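# Place the plastic panel flat in the gray tray

## Task

Get the plastic panel into the gray tray so it rests flat on the tray's floor and stays there on its own, without the robot holding it. Then release it and move the tool away.

## Robot and tools

Robot: two arms, left_arm and right_arm. Each ends in a vacuum suction cup, not fingers. The cup point is the centre of the cup's rim (29 mm across) when nothing touches it, and the cup faces along the cup point's own +z axis. About 7 cm behind the rim the tool body and its camera stick out up to roughly 8 cm sideways, so leave clearance.

Frame: a single scene frame in metres. The origin sits on the table surface midway between the arms, +x points out over the table, +z points up, and left_arm is on the +y side. The names left and right do not mean sides of an image.

Row layout, shared by execute_actions and move: 14 numbers, each in [-1, 1], covering both arms even when only one moves. The order is left_arm dx, dy, dz, rx, ry, rz, left suction, then right_arm dx, dy, dz, rx, ry, rz, right suction. dx to rz are an offset, not a pose: they say where to move the cup point relative to where it was measured at the start, expressed in that cup point's own axes. A value of 1.0 equals 0.6 m of travel or 180 degrees of turn. rx, ry, rz form one rotation vector. Suction is an absolute level, not an offset: 1 asks for full vacuum (about 55 kPa under ambient), smaller values ask for that fraction, and 0.05 or less switches it off. The level persists, so to keep a cup as it is, repeat its current value; a 0 is a real command to release.

execute_actions(actions): a list of actions. Each action is a list of up to 15 rows, one row per control step of 1/30 s. If there are fewer than 15 rows, the last row repeats until the action's 15 steps (0.5 s) are done. Every row in an action is measured from the pose at that action's start, not from the row before it. The first action of a call starts from the last pose a result reported. An empty list just returns the current state and images. On every step the commanded pose is clipped to at most 100 mm and 16 degrees away from the measured pose, so a far target takes several actions. Between calls the arm goes no further than its last clipped pose.

move(target, speed, stop_force, blocking): target is one row as above, offsets from the pose in the latest result that showed one. Each cup point follows a straight path and all paths finish together, taking 0.5 to 10 s. Paths longer than that are cut off at 10 s. Paths ignore obstacles and the other arm. speed is in m/s, 0.002 to 0.5, default 0.25, and turning is capped at twice that in rad/s. Arms can lag, wander from the path or overshoot the speed, especially near full reach. stop_force is in N, 9 to 40, one value for both arms, and cannot be used in the first 0.2 s of a scene or with blocking=false. An arm's path ends when its wrist sensor feels that much extra push against the motion. The arm then backs up two steps and holds. Use it only at very low speed and without rotation, and leave it out when moving off something the cup is resting on. With blocking=false the result comes after 0.5 s. Check with wait(0), and call wait or stop before sending more motion. The move: line reports done, off_target, moving, held, fault or contact for each arm. limits=paced means a pose was clipped, and limits=held means a clearance check held back steps. Distances to the targets are also shown.

wait(seconds): 0 to 10. Lets time pass while the arms keep their last command; it returns early if a running move ends. stop(): brakes a running move, and needs room to do so. zoom_image(camera, region): camera is cam_high, cam_left_wrist or cam_right_wrist; region is [x0, y0, x1, y1] in pixels from the top-left corner, at most 504 by 504. finished_scene(scene): give the current scene's number once the panel rests in the tray and the tool is clear. This cannot be undone.

Cameras: cam_high is 896x504, fixed above and in front at about pos_world=[0.50921, 0.715462, 1.14914]. cam_left_wrist and cam_right_wrist are 616x616 fisheye views on the tools. Calibration may be off by a few degrees and millimetres.

Result lines: each arm's end_effector_position in metres, end_effector_quat_wxyz and its velocities. Printed positions can be slightly off, more at long reach. Hand target is where the controller is currently heading. A pose unreachable line names an arm whose command was altered by the clearance check. Step readings list positions, and HELD marks steps that were held back. suction_measured is the vacuum the cup actually reached, staying near 0 with no seal. part_present turns 1 at 0.50 and back to 0 below 0.45. Wrist force and Wrist torque are given in the end effector's axes. When pressing, the force points back into the arm. Offsets run up to about 4 N, noise about 2.4 N, and the sensor saturates near 50 N. Joint torque readings are rough. MOTOR HOT warns at 70 °C, and at 85 °C the arm brakes until it cools.

Gripping: turn suction on and set the whole rim on a smooth flat part of the panel, away from its edges, holes or seams. Under vacuum the cup shortens, so the part ends up to about 10 mm closer than the cup point suggests. To release, lower the panel until it rests flat in the tray, switch suction off, then lift more than 15 mm. If the cup seals on the table, switch suction off to free it.

Avoid: arms are stiff, so commanding even a little beyond a firm contact can trigger a fault. A fault comes from joint torque at the load limits (142 N m for shoulder and elbow, 26.6 N m for the wrists) or from 150 N of outside force. After a fault the arm halts for 10 s and drops the rest of the call. Do not let the arms collide or press on each other, and do not knock or drop anything off the table. Avoid slams and hard pushes. Loose objects may occasionally be nudged by outside pushes. The simulation keeps running while you think, holding the last command. To keep an arm still, send the offset back to where you want it first, then zeros.

Each tool is called after "Emit:" by a JSON object that holds its "name" and its "arguments".

## Session

Emit:
{"name": "execute_actions", "arguments": {"actions": []}}

Scene clock: 0.00 s.
left_arm: end_effector_position=(+0.4223, +0.5092, +0.2265) suction_measured=0.00 part_present=0 end_effector_quat_wxyz=(-0.001, -0.282, +0.959, +0.000) end_effector_velocity=(+0.000, +0.000, +0.000) end_effector_angular_velocity=(-0.000, -0.001, +0.001) | right_arm: end_effector_position=(+0.4110, -0.4097, +0.2264) suction_measured=0.00 part_present=0 end_effector_quat_wxyz=(-0.001, +0.157, +0.988, -0.001) end_effector_velocity=(-0.000, +0.000, -0.001) end_effector_angular_velocity=(+0.001, +0.003, -0.000)
Joint positions: left_arm=[-0.315 -1.722  2.043 -1.89  -1.572 -0.84 ] | right_arm=[-0.315 -1.722  2.043 -1.89  -1.572  0.208]
Joint velocities: left_arm=[ 0.001 -0.    -0.    -0.001  0.    -0.   ] | right_arm=[-0.     0.002  0.     0.001  0.     0.   ]
Joint torques (N m, as the arm reports them, + toward a larger angle): no reading
Wrist force (N, on the end effector, along its own x y z axes, offset not removed): no reading
Wrist torque (N m, same axes, about the end effector's origin, offset not removed): no reading
Hand target (left_arm): +0.422, +0.509, +0.227; -0.001, -0.282, +0.959, +0.000
Hand target (right_arm): +0.411, -0.410, +0.226; -0.001, +0.157, +0.988, -0.001

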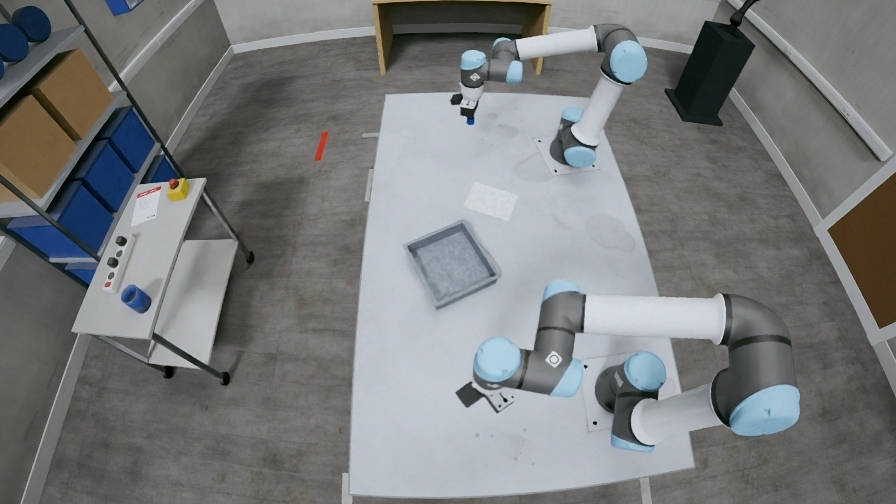

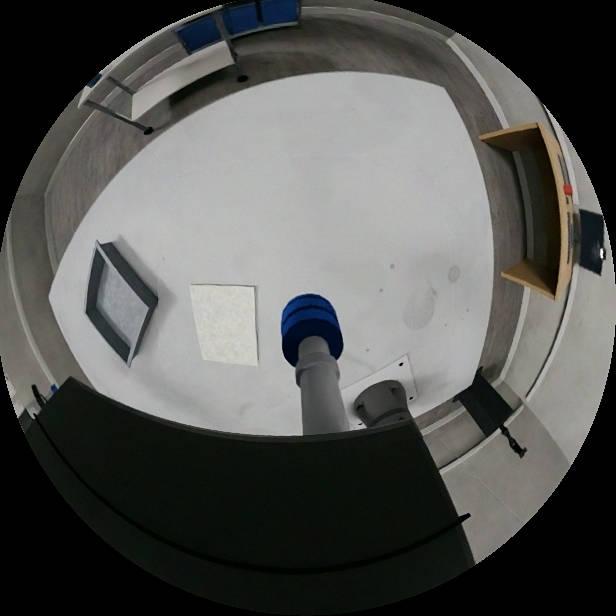

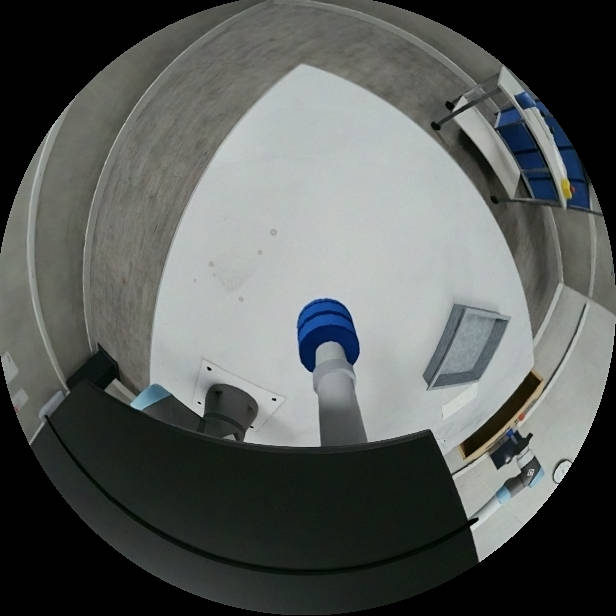

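Emit:
{"name": "zoom_image", "arguments": {"camera": "cam_high", "region": [380, 160, 560, 320]}}

Emit:
{"name": "zoom_image", "arguments": {"camera": "cam_left_wrist", "region": [60, 220, 300, 400]}}

Region (380, 160, 560, 320) of cam_high's 896x504 image, scaled by 2.800, with more detail than that image has.

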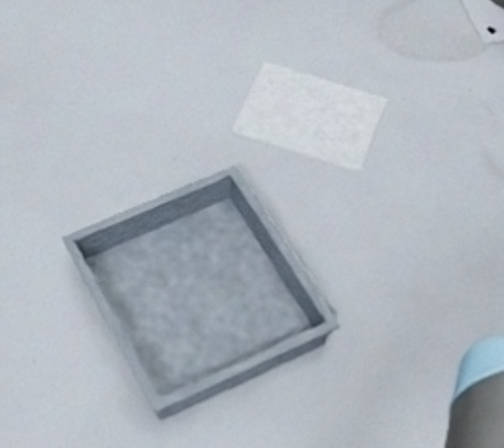

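Region (60, 220, 300, 400) of cam_left_wrist's 616x616 image, scaled by 2.100, with more detail than that image has; it fills the top 378 rows of this view, and the rest is white.

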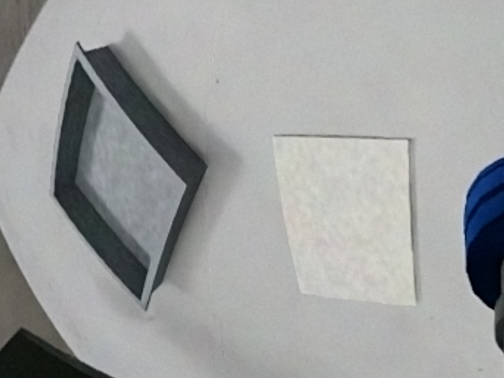

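Emit:
{"name": "move", "arguments": {"target": [0,0,0,0,0,0,0,0.208,0.299,0.243,0,0,0,0], "speed": 0.4}}

Scene clock: 3.40 s.
left_arm: end_effector_position=(+0.4223, +0.5092, +0.2265) suction_measured=0.00 part_present=0 end_effector_quat_wxyz=(-0.001, -0.282, +0.959, +0.000) end_effector_velocity=(-0.001, +0.001, -0.000) end_effector_angular_velocity=(+0.001, +0.002, +0.001) | right_arm: end_effector_position=(+0.3478, -0.2009, +0.0807) suction_measured=0.00 part_present=0 end_effector_quat_wxyz=(-0.001, +0.157, +0.988, -0.001) end_effector_velocity=(+0.000, +0.001, -0.001) end_effector_angular_velocity=(-0.002, -0.001, -0.001)
Joint positions: left_arm=[-0.315 -1.722  2.043 -1.89  -1.572 -0.84 ] | right_arm=[ 0.198 -1.427  2.187 -2.328 -1.572  0.721]
Joint velocities: left_arm=[ 0.001 -0.     0.     0.002  0.    -0.   ] | right_arm=[ 0.002  0.004 -0.001 -0.002 -0.002  0.004]
Joint torques (N m, as the arm reports them, + toward a larger angle): left_arm=[  1.68 -13.88 -21.67  -2.37  -0.04  -0.05] | right_arm=[  4.57 -11.38 -24.78  -4.13  -1.72   2.12]
Wrist force (N, on the end effector, along its own x y z axes, offset not removed): left_arm=[-0.2 1.5 -0.6] | right_arm=[0.8 1.1 1.5]
Wrist torque (N m, same axes, about the end effector's origin, offset not removed): left_arm=[0.22 -0.05 0.11] | right_arm=[0.23 -0.01 -0.06]
Hand target (left_arm): +0.422, +0.509, +0.227; -0.001, -0.282, +0.959, +0.000
Hand target (right_arm): +0.348, -0.201, +0.081; -0.001, +0.157, +0.988, -0.001
Off the commanded pose (left_arm): 0.000 m, 0 deg.
Off the commanded pose (right_arm): 0.000 m, 0 deg.
move: done
camera_calibration (this result's frames):
cam_left_wrist: T_world_to_cam=[[0.5466, -0.837062, 0.0235695, 0.19356], [-0.785485, -0.502758, 0.360897, 0.514885], [-0.290243, -0.21578, -0.932308, 0.540793], [0, 0, 0, 1]] pos_world=[0.455596, 0.537577, 0.313803]
cam_right_wrist: T_world_to_cam=[[-0.304717, -0.95134, 0.0458321, -0.0845489], [-0.877581, 0.299141, 0.374654, 0.340111], [-0.370133, 0.0739419, -0.926031, 0.317894], [0, 0, 0, 1]] pos_world=[0.390375, -0.205682, 0.170831]

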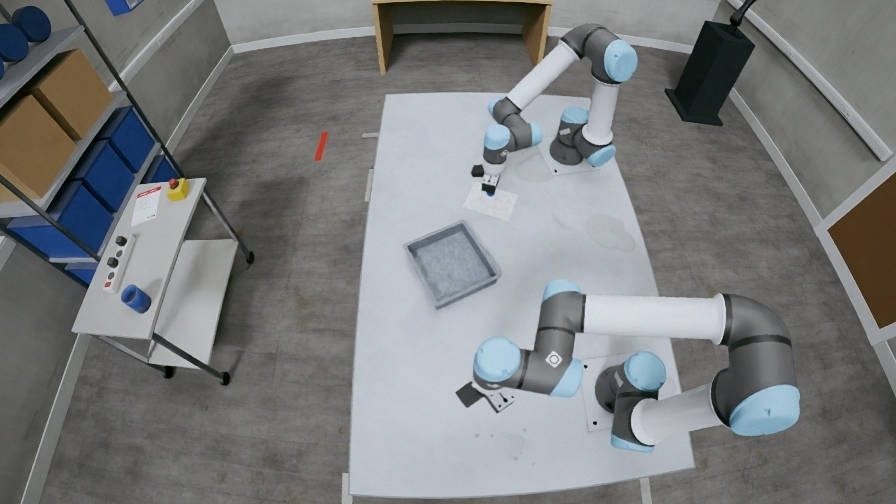

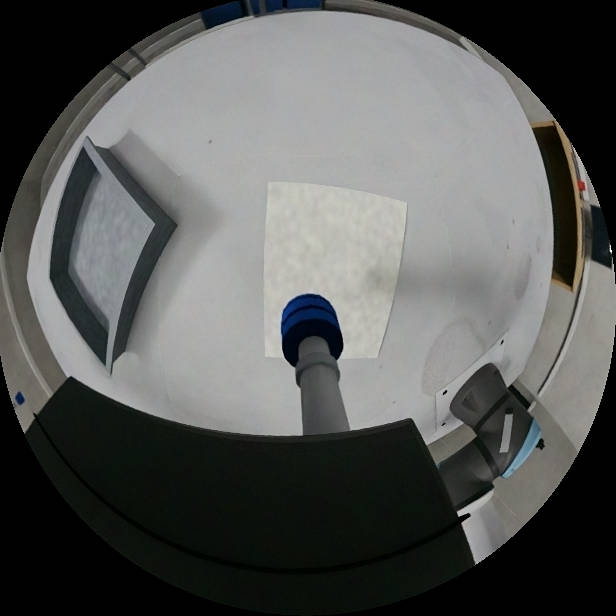

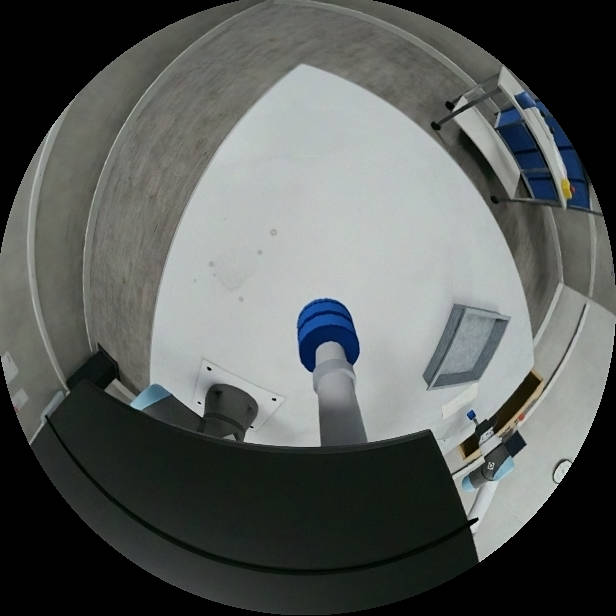

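Emit:
{"name": "move", "arguments": {"target": [0,0,0,0,0,0,0,0.012,-0.044,0.095,0,0,0,1], "speed": 0.2}}

Emit:
{"name": "move", "arguments": {"target": [0,0,0,0,0,0,0,0,0,0.05,0,0,0,1], "speed": 0.015, "stop_force": 10}}

Scene clock: 5.13 s.
left_arm: end_effector_position=(+0.4223, +0.5092, +0.2265) suction_measured=0.00 part_present=0 end_effector_quat_wxyz=(-0.001, -0.282, +0.959, +0.000) end_effector_velocity=(+0.000, +0.000, +0.000) end_effector_angular_velocity=(-0.000, -0.000, +0.002) | right_arm: end_effector_position=(+0.3326, -0.2237, +0.0239) suction_measured=0.00 part_present=0 end_effector_quat_wxyz=(-0.001, +0.157, +0.988, -0.001) end_effector_velocity=(-0.000, -0.000, -0.002) end_effector_angular_velocity=(-0.000, +0.001, +0.000)
Joint positions: left_arm=[-0.315 -1.722  2.043 -1.89  -1.572 -0.84 ] | right_arm=[ 0.162 -1.351  2.31  -2.527 -1.572  0.685]
Joint velocities: left_arm=[ 0.001  0.    -0.    -0.    -0.    -0.001] | right_arm=[-0.001  0.003  0.002 -0.004  0.    -0.001]
Joint torques (N m, as the arm reports them, + toward a larger angle): left_arm=[  1.36 -13.74 -21.54  -2.34  -0.05   0.05] | right_arm=[ -5.93 -11.61  -6.56  -4.19   1.85  -1.91]
Wrist force (N, on the end effector, along its own x y z axes, offset not removed): left_arm=[-1.5 -0.1 1.0] | right_arm=[-2.2 0.1 0.9]
Wrist torque (N m, same axes, about the end effector's origin, offset not removed): left_arm=[0.02 0.06 0.05] | right_arm=[0.12 0.34 -0.04]
Hand target (left_arm): +0.422, +0.509, +0.227; -0.001, -0.282, +0.959, +0.000
Hand target (right_arm): +0.333, -0.224, +0.024; -0.001, +0.157, +0.988, -0.001
Off the commanded pose (left_arm): 0.000 m, 0 deg.
Off the commanded pose (right_arm): 0.000 m, 0 deg.
move: done
camera_calibration (this result's frames):
cam_right_wrist: T_world_to_cam=[[-0.304715, -0.951339, 0.0458523, -0.108329], [-0.877537, 0.299139, 0.374761, 0.35491], [-0.370241, 0.0739583, -0.925987, 0.261418], [0, 0, 0, 1]] pos_world=[0.375225, -0.228559, 0.114031]

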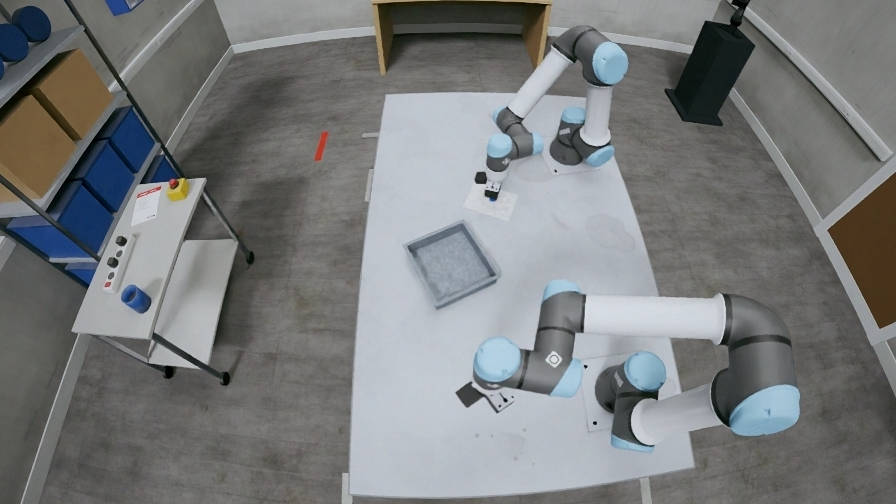

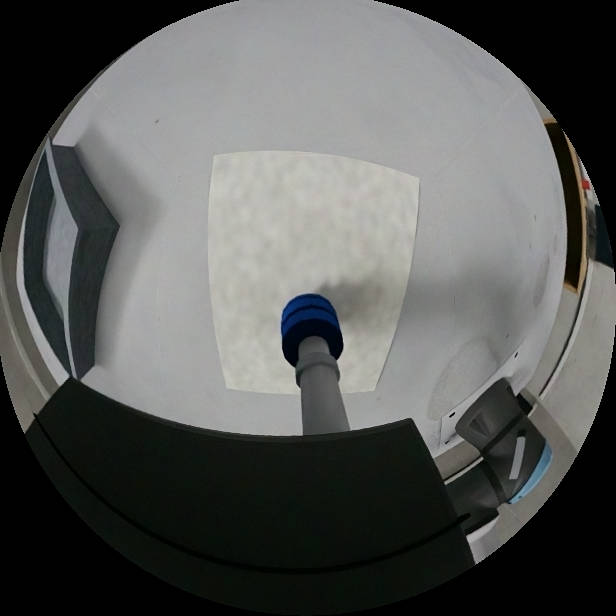

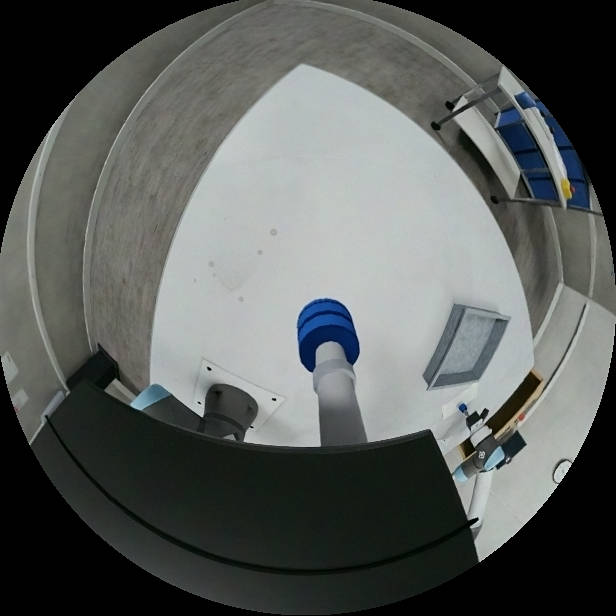

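Scene clock: 7.43 s.
left_arm: end_effector_position=(+0.4223, +0.5092, +0.2265) suction_measured=0.00 part_present=0 end_effector_quat_wxyz=(-0.001, -0.282, +0.959, +0.000) end_effector_velocity=(+0.000, +0.000, -0.000) end_effector_angular_velocity=(+0.000, -0.001, -0.000) | right_arm: end_effector_position=(+0.3324, -0.2238, -0.0047) suction_measured=0.91 part_present=1 end_effector_quat_wxyz=(-0.001, +0.157, +0.988, -0.001) end_effector_velocity=(-0.000, -0.000, +0.003) end_effector_angular_velocity=(-0.002, +0.001, +0.000)
Joint positions: left_arm=[-0.315 -1.722  2.043 -1.89  -1.572 -0.84 ] | right_arm=[ 0.162 -1.274  2.329 -2.623 -1.572  0.685]
Joint velocities: left_arm=[-0.    -0.     0.001 -0.002  0.001  0.   ] | right_arm=[ 0.    -0.008 -0.002  0.011 -0.001 -0.   ]
Joint torques (N m, as the arm reports them, + toward a larger angle): left_arm=[  2.25 -13.09 -21.37  -2.45  -0.13   0.01] | right_arm=[  0.75 -26.76 -13.92   1.79  -0.22   2.25]
Wrist force (N, on the end effector, along its own x y z axes, offset not removed): left_arm=[-1.1 0.7 -0.5] | right_arm=[-0.2 -3.3 -24.1]
Wrist torque (N m, same axes, about the end effector's origin, offset not removed): left_arm=[0.01 -0.02 0.13] | right_arm=[-0.17 0.28 0.04]
Hand target (left_arm): +0.422, +0.509, +0.227; -0.001, -0.282, +0.959, +0.000
Hand target (right_arm): +0.333, -0.224, -0.004; -0.001, +0.157, +0.988, -0.001
Off the commanded pose (left_arm): 0.000 m, 0 deg.
Off the commanded pose (right_arm): 0.001 m, 0 deg.
move: contact (right_arm)
camera_calibration (this result's frames):
cam_left_wrist: T_world_to_cam=[[0.5466, -0.837062, 0.0235695, 0.19356], [-0.785485, -0.502758, 0.360897, 0.514885], [-0.290244, -0.21578, -0.932308, 0.540792], [0, 0, 0, 1]] pos_world=[0.455596, 0.537577, 0.313802]
cam_right_wrist: T_world_to_cam=[[-0.304717, -0.951328, 0.046078, -0.107151], [-0.877395, 0.299201, 0.375042, 0.365455], [-0.370574, 0.0738529, -0.925862, 0.234932], [0, 0, 0, 1]] pos_world=[0.375058, -0.228631, 0.0853912]

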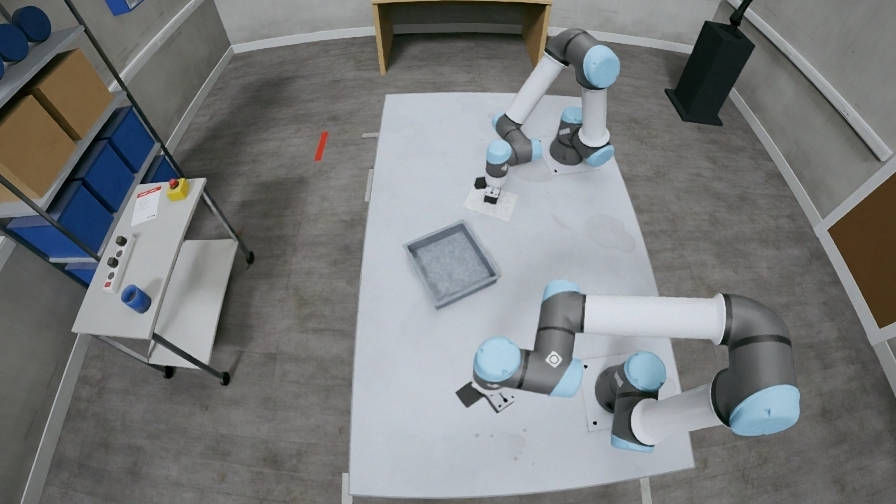

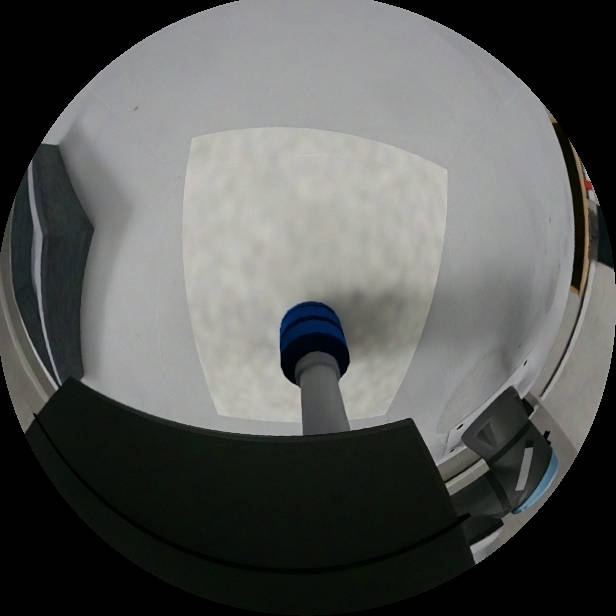

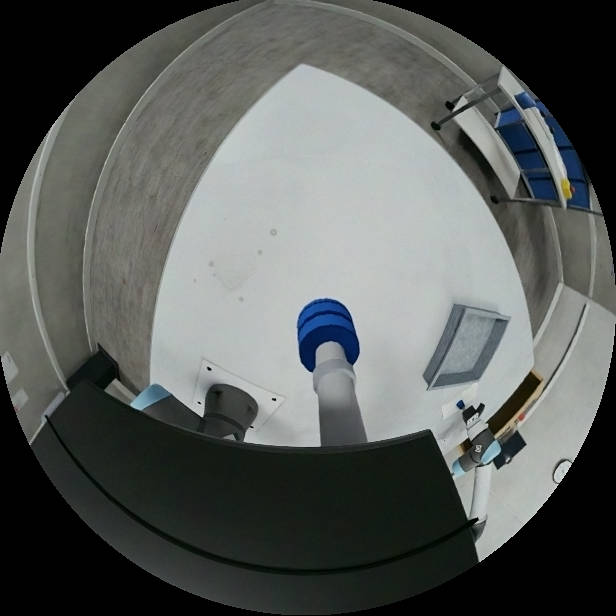

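Emit:
{"name": "move", "arguments": {"target": [0,0,0,0,0,0,0,0,0,-0.2,0,0,0,1], "speed": 0.15}}

Scene clock: 8.87 s.
left_arm: end_effector_position=(+0.4223, +0.5092, +0.2265) suction_measured=0.00 part_present=0 end_effector_quat_wxyz=(-0.001, -0.282, +0.959, +0.000) end_effector_velocity=(-0.000, +0.000, -0.000) end_effector_angular_velocity=(+0.001, +0.001, +0.001) | right_arm: end_effector_position=(+0.3327, -0.2237, +0.1150) suction_measured=0.96 part_present=1 end_effector_quat_wxyz=(-0.001, +0.157, +0.988, -0.001) end_effector_velocity=(+0.000, -0.000, +0.002) end_effector_angular_velocity=(+0.000, -0.001, -0.000)
Joint positions: left_arm=[-0.315 -1.722  2.043 -1.89  -1.572 -0.84 ] | right_arm=[ 0.162 -1.552  2.211 -2.226 -1.572  0.685]
Joint velocities: left_arm=[ 0.  0.  0.  0.  0. -0.] | right_arm=[-0.001 -0.003 -0.002  0.004 -0.    -0.   ]
Joint torques (N m, as the arm reports them, + toward a larger angle): left_arm=[  1.87 -13.49 -21.6   -2.41  -0.04   0.15] | right_arm=[ -7.51 -32.74 -27.62  -0.34   0.45  -1.82]
Wrist force (N, on the end effector, along its own x y z axes, offset not removed): left_arm=[0.4 2.3 -1.6] | right_arm=[-2.9 0.9 1.5]
Wrist torque (N m, same axes, about the end effector's origin, offset not removed): left_arm=[0.19 -0.16 0.16] | right_arm=[0.25 0.47 0.02]
Hand target (left_arm): +0.422, +0.509, +0.227; -0.001, -0.282, +0.959, +0.000
Hand target (right_arm): +0.333, -0.224, +0.115; -0.001, +0.157, +0.988, -0.001
Off the commanded pose (left_arm): 0.000 m, 0 deg.
Off the commanded pose (right_arm): 0.000 m, 0 deg.
move: done
camera_calibration (this result's frames):
cam_left_wrist: T_world_to_cam=[[0.5466, -0.837062, 0.0235694, 0.19356], [-0.785485, -0.502758, 0.360897, 0.514885], [-0.290243, -0.21578, -0.932308, 0.540792], [0, 0, 0, 1]] pos_world=[0.455596, 0.537577, 0.313802]
cam_right_wrist: T_world_to_cam=[[-0.304658, -0.951348, 0.0460549, -0.112471], [-0.877427, 0.299141, 0.375015, 0.320756], [-0.370546, 0.0738415, -0.925874, 0.345878], [0, 0, 0, 1]] pos_world=[0.375339, -0.228491, 0.205131]

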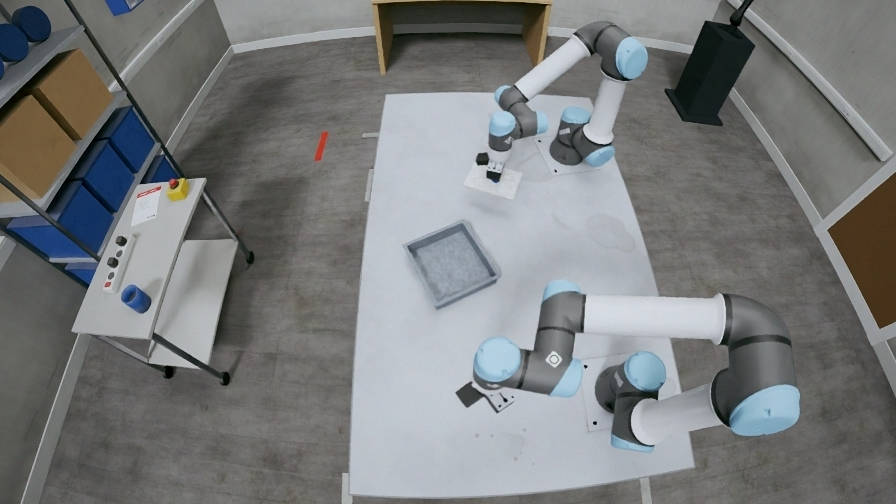

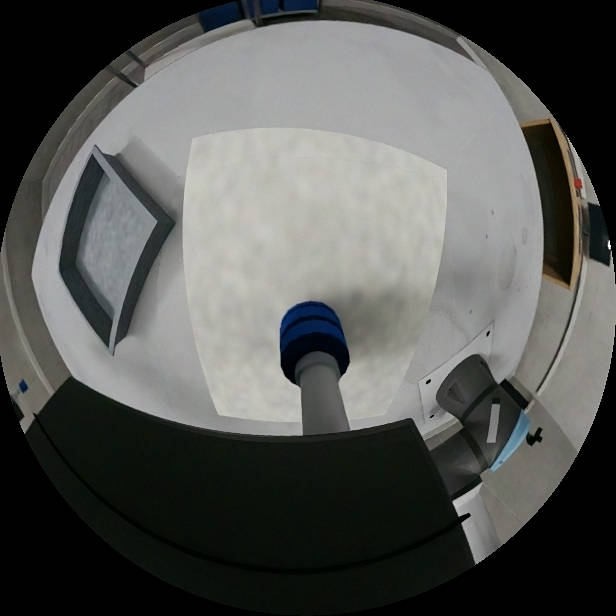

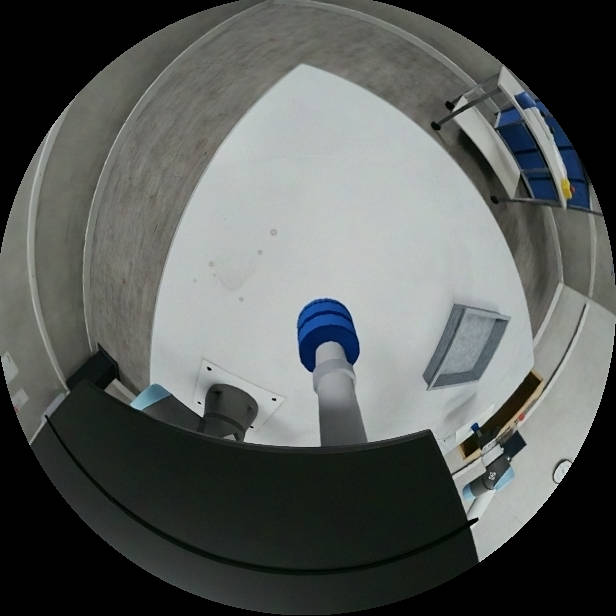

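Emit:
{"name": "zoom_image", "arguments": {"camera": "cam_left_wrist", "region": [30, 130, 230, 370]}}

Region (30, 130, 230, 370) of cam_left_wrist's 616x616 image, scaled by 2.100, with more detail than that image has.

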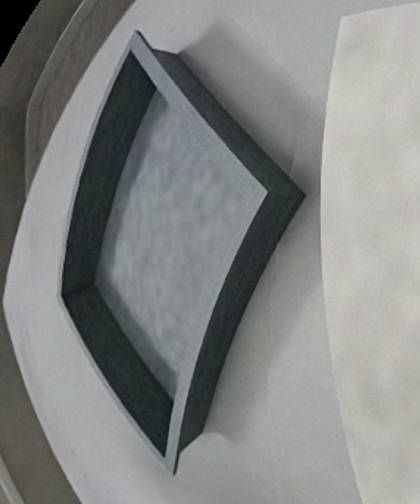

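Emit:
{"name": "move", "arguments": {"target": [0,0,0,0,0,0,0,-0.113,0.537,0.065,0,0,0.233,1], "speed": 0.3}}

Scene clock: 11.73 s.
left_arm: end_effector_position=(+0.4223, +0.5092, +0.2265) suction_measured=0.00 part_present=0 end_effector_quat_wxyz=(-0.001, -0.282, +0.959, +0.000) end_effector_velocity=(-0.001, +0.001, -0.001) end_effector_angular_velocity=(+0.001, +0.003, +0.001) | right_arm: end_effector_position=(+0.4971, +0.0615, +0.0755) suction_measured=0.96 part_present=1 end_effector_quat_wxyz=(+0.000, +0.500, +0.866, -0.002) end_effector_velocity=(+0.001, +0.001, +0.000) end_effector_angular_velocity=(-0.001, +0.000, -0.002)
Joint positions: left_arm=[-0.315 -1.722  2.043 -1.89  -1.572 -0.84 ] | right_arm=[ 0.452 -0.825  1.265 -2.007 -1.572  1.707]
Joint velocities: left_arm=[ 0.001 -0.     0.001  0.002 -0.    -0.   ] | right_arm=[ 0.001  0.004 -0.008  0.005 -0.001  0.003]
Joint torques (N m, as the arm reports them, + toward a larger angle): left_arm=[  2.28 -13.58 -21.57  -2.44  -0.07   0.11] | right_arm=[  6.29 -37.85 -28.75  -0.33  -1.93   2.34]
Wrist force (N, on the end effector, along its own x y z axes, offset not removed): left_arm=[2.1 0.2 -0.7] | right_arm=[-0.9 2.0 1.9]
Wrist torque (N m, same axes, about the end effector's origin, offset not removed): left_arm=[0.05 -0.33 0.02] | right_arm=[0.41 0.28 -0.09]
Hand target (left_arm): +0.422, +0.509, +0.227; -0.001, -0.282, +0.959, +0.000
Hand target (right_arm): +0.497, +0.062, +0.075; +0.000, +0.500, +0.866, -0.002
Off the commanded pose (left_arm): 0.000 m, 0 deg.
Off the commanded pose (right_arm): 0.001 m, 0 deg.
move: done
camera_calibration (this result's frames):
cam_left_wrist: T_world_to_cam=[[0.5466, -0.837062, 0.0235692, 0.193561], [-0.785485, -0.502758, 0.360897, 0.514885], [-0.290244, -0.215779, -0.932308, 0.540792], [0, 0, 0, 1]] pos_world=[0.455596, 0.537577, 0.313802]
cam_right_wrist: T_world_to_cam=[[-0.862467, -0.504055, 0.0456007, 0.460531], [-0.45361, 0.809813, 0.372077, 0.152658], [-0.224475, 0.300219, -0.927081, 0.262686], [0, 0, 0, 1]] pos_world=[0.525406, 0.0296452, 0.16573]

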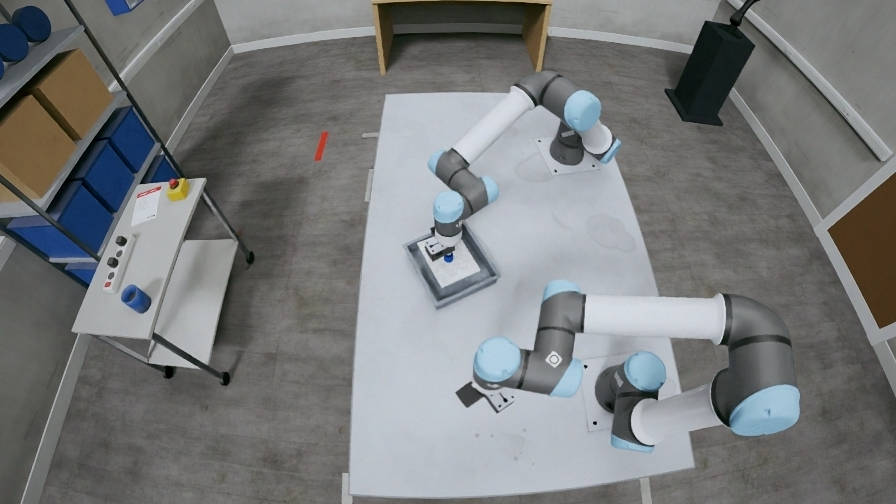

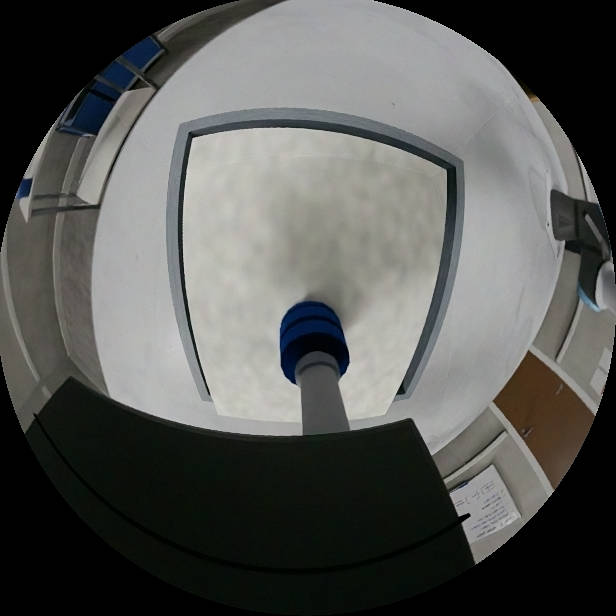

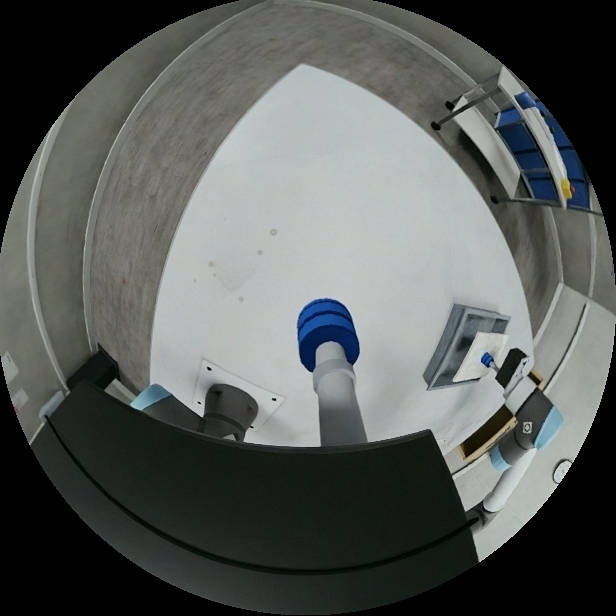

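Emit:
{"name": "zoom_image", "arguments": {"camera": "cam_left_wrist", "region": [150, 90, 490, 430]}}

Emit:
{"name": "zoom_image", "arguments": {"camera": "cam_high", "region": [390, 200, 520, 320]}}

Region (150, 90, 490, 430) of cam_left_wrist's 616x616 image, scaled by 1.482, with more detail than that image has.

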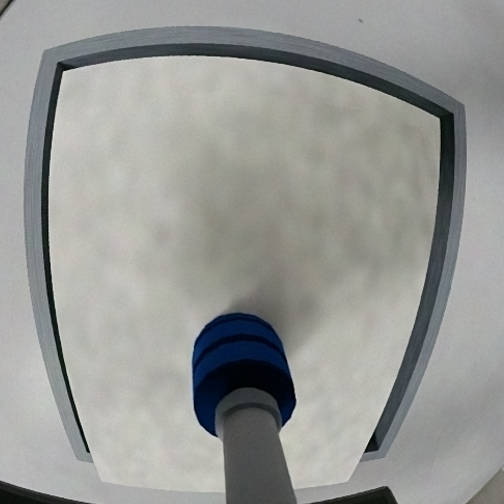

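Region (390, 200, 520, 320) of cam_high's 896x504 image, scaled by 3.877, with more detail than that image has; it fills the top 465 rows of this view, and the rest is white.

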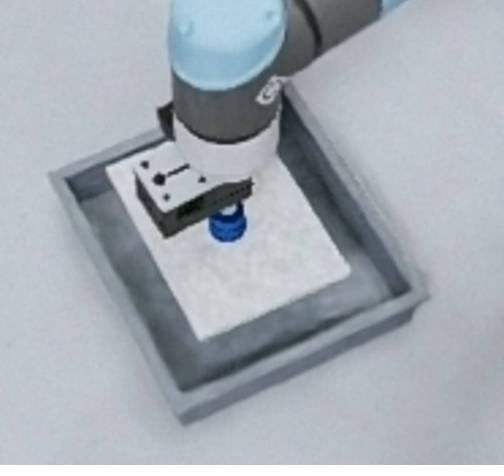

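Emit:
{"name": "move", "arguments": {"target": [0,0,0,0,0,0,0,0,-0.016,0.08,0,0,0,1], "speed": 0.12}}

Emit:
{"name": "move", "arguments": {"target": [0,0,0,0,0,0,0,0,0,0.06,0,0,0,1], "speed": 0.01, "stop_force": 9}}

Scene clock: 14.60 s.
left_arm: end_effector_position=(+0.4223, +0.5092, +0.2265) suction_measured=0.00 part_present=0 end_effector_quat_wxyz=(-0.001, -0.282, +0.959, +0.000) end_effector_velocity=(-0.001, +0.001, -0.000) end_effector_angular_velocity=(+0.000, +0.003, +0.002) | right_arm: end_effector_position=(+0.4887, +0.0566, +0.0277) suction_measured=0.96 part_present=1 end_effector_quat_wxyz=(+0.000, +0.500, +0.866, -0.002) end_effector_velocity=(-0.000, -0.000, -0.001) end_effector_angular_velocity=(+0.001, +0.000, +0.000)
Joint positions: left_arm=[-0.315 -1.722  2.043 -1.89  -1.572 -0.84 ] | right_arm=[ 0.453 -0.79   1.338 -2.116 -1.572  1.708]
Joint velocities: left_arm=[ 0.001 -0.     0.001  0.002 -0.    -0.   ] | right_arm=[ 0.     0.001  0.002 -0.003  0.001  0.   ]
Joint torques (N m, as the arm reports them, + toward a larger angle): left_arm=[  1.93 -13.45 -21.66  -2.45  -0.02   0.11] | right_arm=[  5.44 -38.3  -12.53  -4.44  -0.65   2.22]
Wrist force (N, on the end effector, along its own x y z axes, offset not removed): left_arm=[-0.8 2.7 -1.4] | right_arm=[-0.2 0.5 1.1]
Wrist torque (N m, same axes, about the end effector's origin, offset not removed): left_arm=[0.22 0.14 0.01] | right_arm=[0.09 0.28 -0.03]
Hand target (left_arm): +0.422, +0.509, +0.227; -0.001, -0.282, +0.959, +0.000
Hand target (right_arm): +0.489, +0.057, +0.028; +0.000, +0.500, +0.866, -0.002
Off the commanded pose (left_arm): 0.000 m, 0 deg.
Off the commanded pose (right_arm): 0.000 m, 0 deg.
move: done
camera_calibration (this result's frames):
cam_left_wrist: T_world_to_cam=[[0.5466, -0.837062, 0.0235694, 0.19356], [-0.785485, -0.502758, 0.360897, 0.514885], [-0.290244, -0.21578, -0.932308, 0.540792], [0, 0, 0, 1]] pos_world=[0.455596, 0.537577, 0.313802]
cam_right_wrist: T_world_to_cam=[[-0.862469, -0.504052, 0.0455949, 0.453031], [-0.453625, 0.809835, 0.372009, 0.170612], [-0.224436, 0.300163, -0.927109, 0.217896], [0, 0, 0, 1]] pos_world=[0.517023, 0.0247797, 0.117889]

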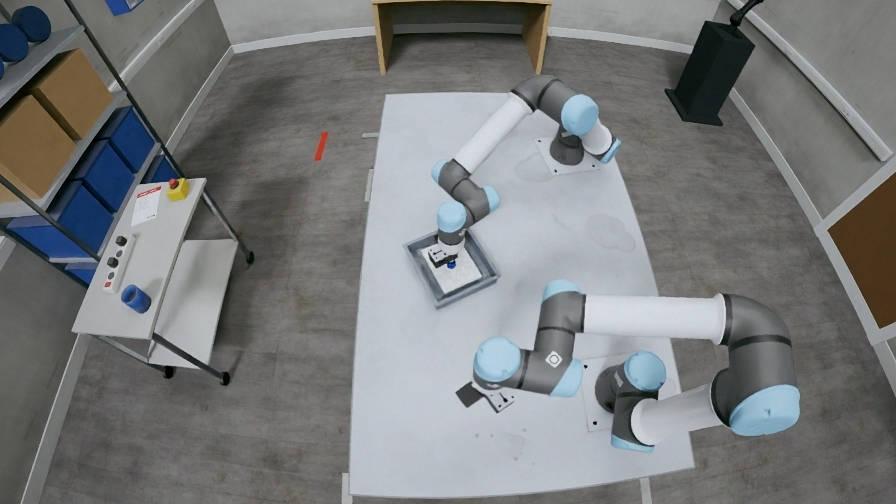

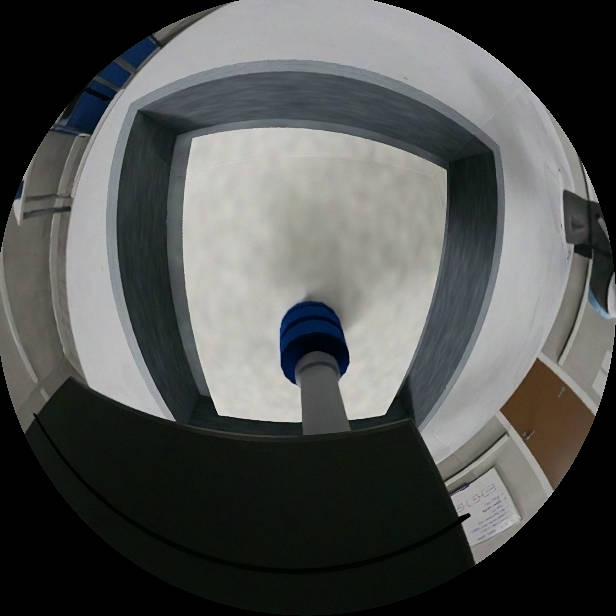

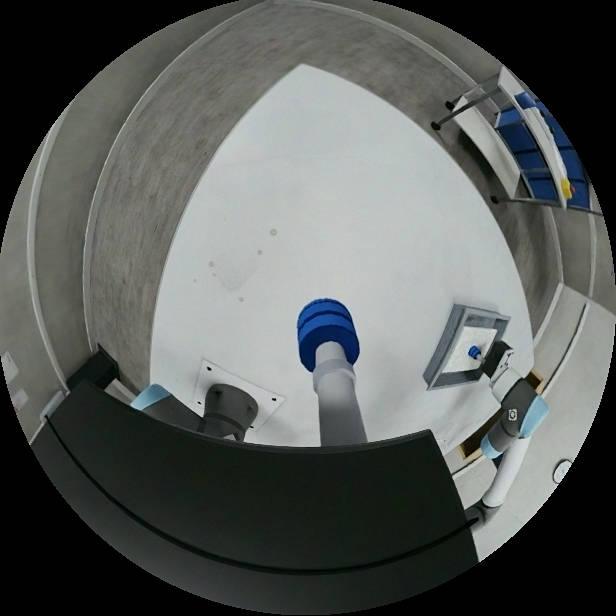

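Scene clock: 17.90 s.
left_arm: end_effector_position=(+0.4223, +0.5092, +0.2265) suction_measured=0.00 part_present=0 end_effector_quat_wxyz=(-0.001, -0.282, +0.959, +0.000) end_effector_velocity=(+0.001, -0.000, +0.001) end_effector_angular_velocity=(-0.000, -0.001, -0.000) | right_arm: end_effector_position=(+0.4886, +0.0566, -0.0016) suction_measured=0.96 part_present=1 end_effector_quat_wxyz=(+0.000, +0.500, +0.866, -0.002) end_effector_velocity=(-0.001, -0.001, +0.002) end_effector_angular_velocity=(-0.002, +0.002, +0.000)
Joint positions: left_arm=[-0.315 -1.722  2.043 -1.89  -1.572 -0.84 ] | right_arm=[ 0.453 -0.752  1.354 -2.169 -1.572  1.708]
Joint velocities: left_arm=[ 0.     0.    -0.002  0.     0.     0.   ] | right_arm=[-0.    -0.003 -0.001  0.007 -0.    -0.   ]
Joint torques (N m, as the arm reports them, + toward a larger angle): left_arm=[  1.87 -13.64 -21.22  -2.48  -0.02   0.12] | right_arm=[  5.28 -51.16 -17.55   2.33  -0.57   2.35]
Wrist force (N, on the end effector, along its own x y z axes, offset not removed): left_arm=[0.7 1.1 -0.3] | right_arm=[1.8 4.3 -13.0]
Wrist torque (N m, same axes, about the end effector's origin, offset not removed): left_arm=[0.15 -0.17 0.03] | right_arm=[0.24 0.03 -0.03]
Hand target (left_arm): +0.422, +0.509, +0.227; -0.001, -0.282, +0.959, +0.000
Hand target (right_arm): +0.489, +0.057, -0.001; +0.000, +0.500, +0.866, -0.002
Off the commanded pose (left_arm): 0.000 m, 0 deg.
Off the commanded pose (right_arm): 0.007 m, 0 deg.
move: contact (right_arm)
camera_calibration (this result's frames):
cam_left_wrist: T_world_to_cam=[[0.5466, -0.837062, 0.0235694, 0.19356], [-0.785485, -0.502758, 0.360897, 0.514885], [-0.290244, -0.21578, -0.932308, 0.540792], [0, 0, 0, 1]] pos_world=[0.455596, 0.537577, 0.313802]
cam_right_wrist: T_world_to_cam=[[-0.862457, -0.504056, 0.0457715, 0.454232], [-0.453581, 0.809872, 0.371984, 0.181491], [-0.22457, 0.300059, -0.92711, 0.190812], [0, 0, 0, 1]] pos_world=[0.516927, 0.0247194, 0.088601]

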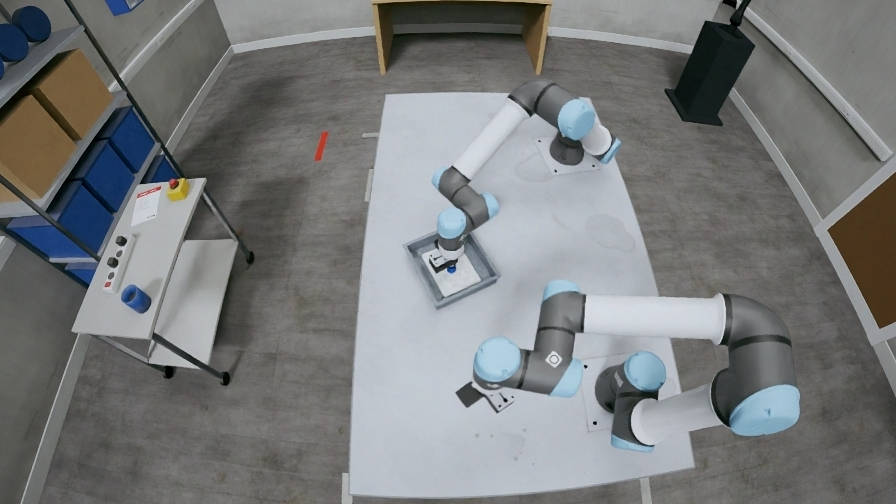

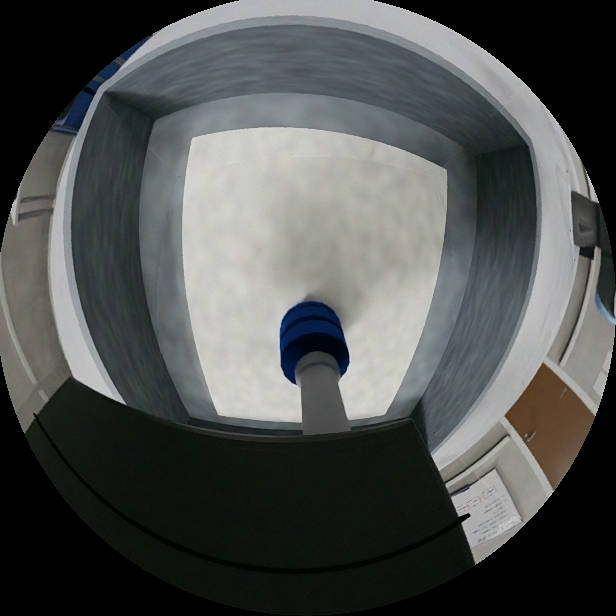

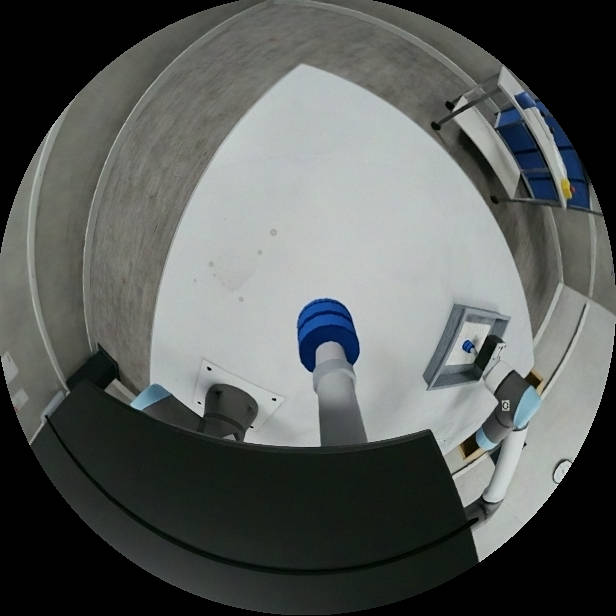

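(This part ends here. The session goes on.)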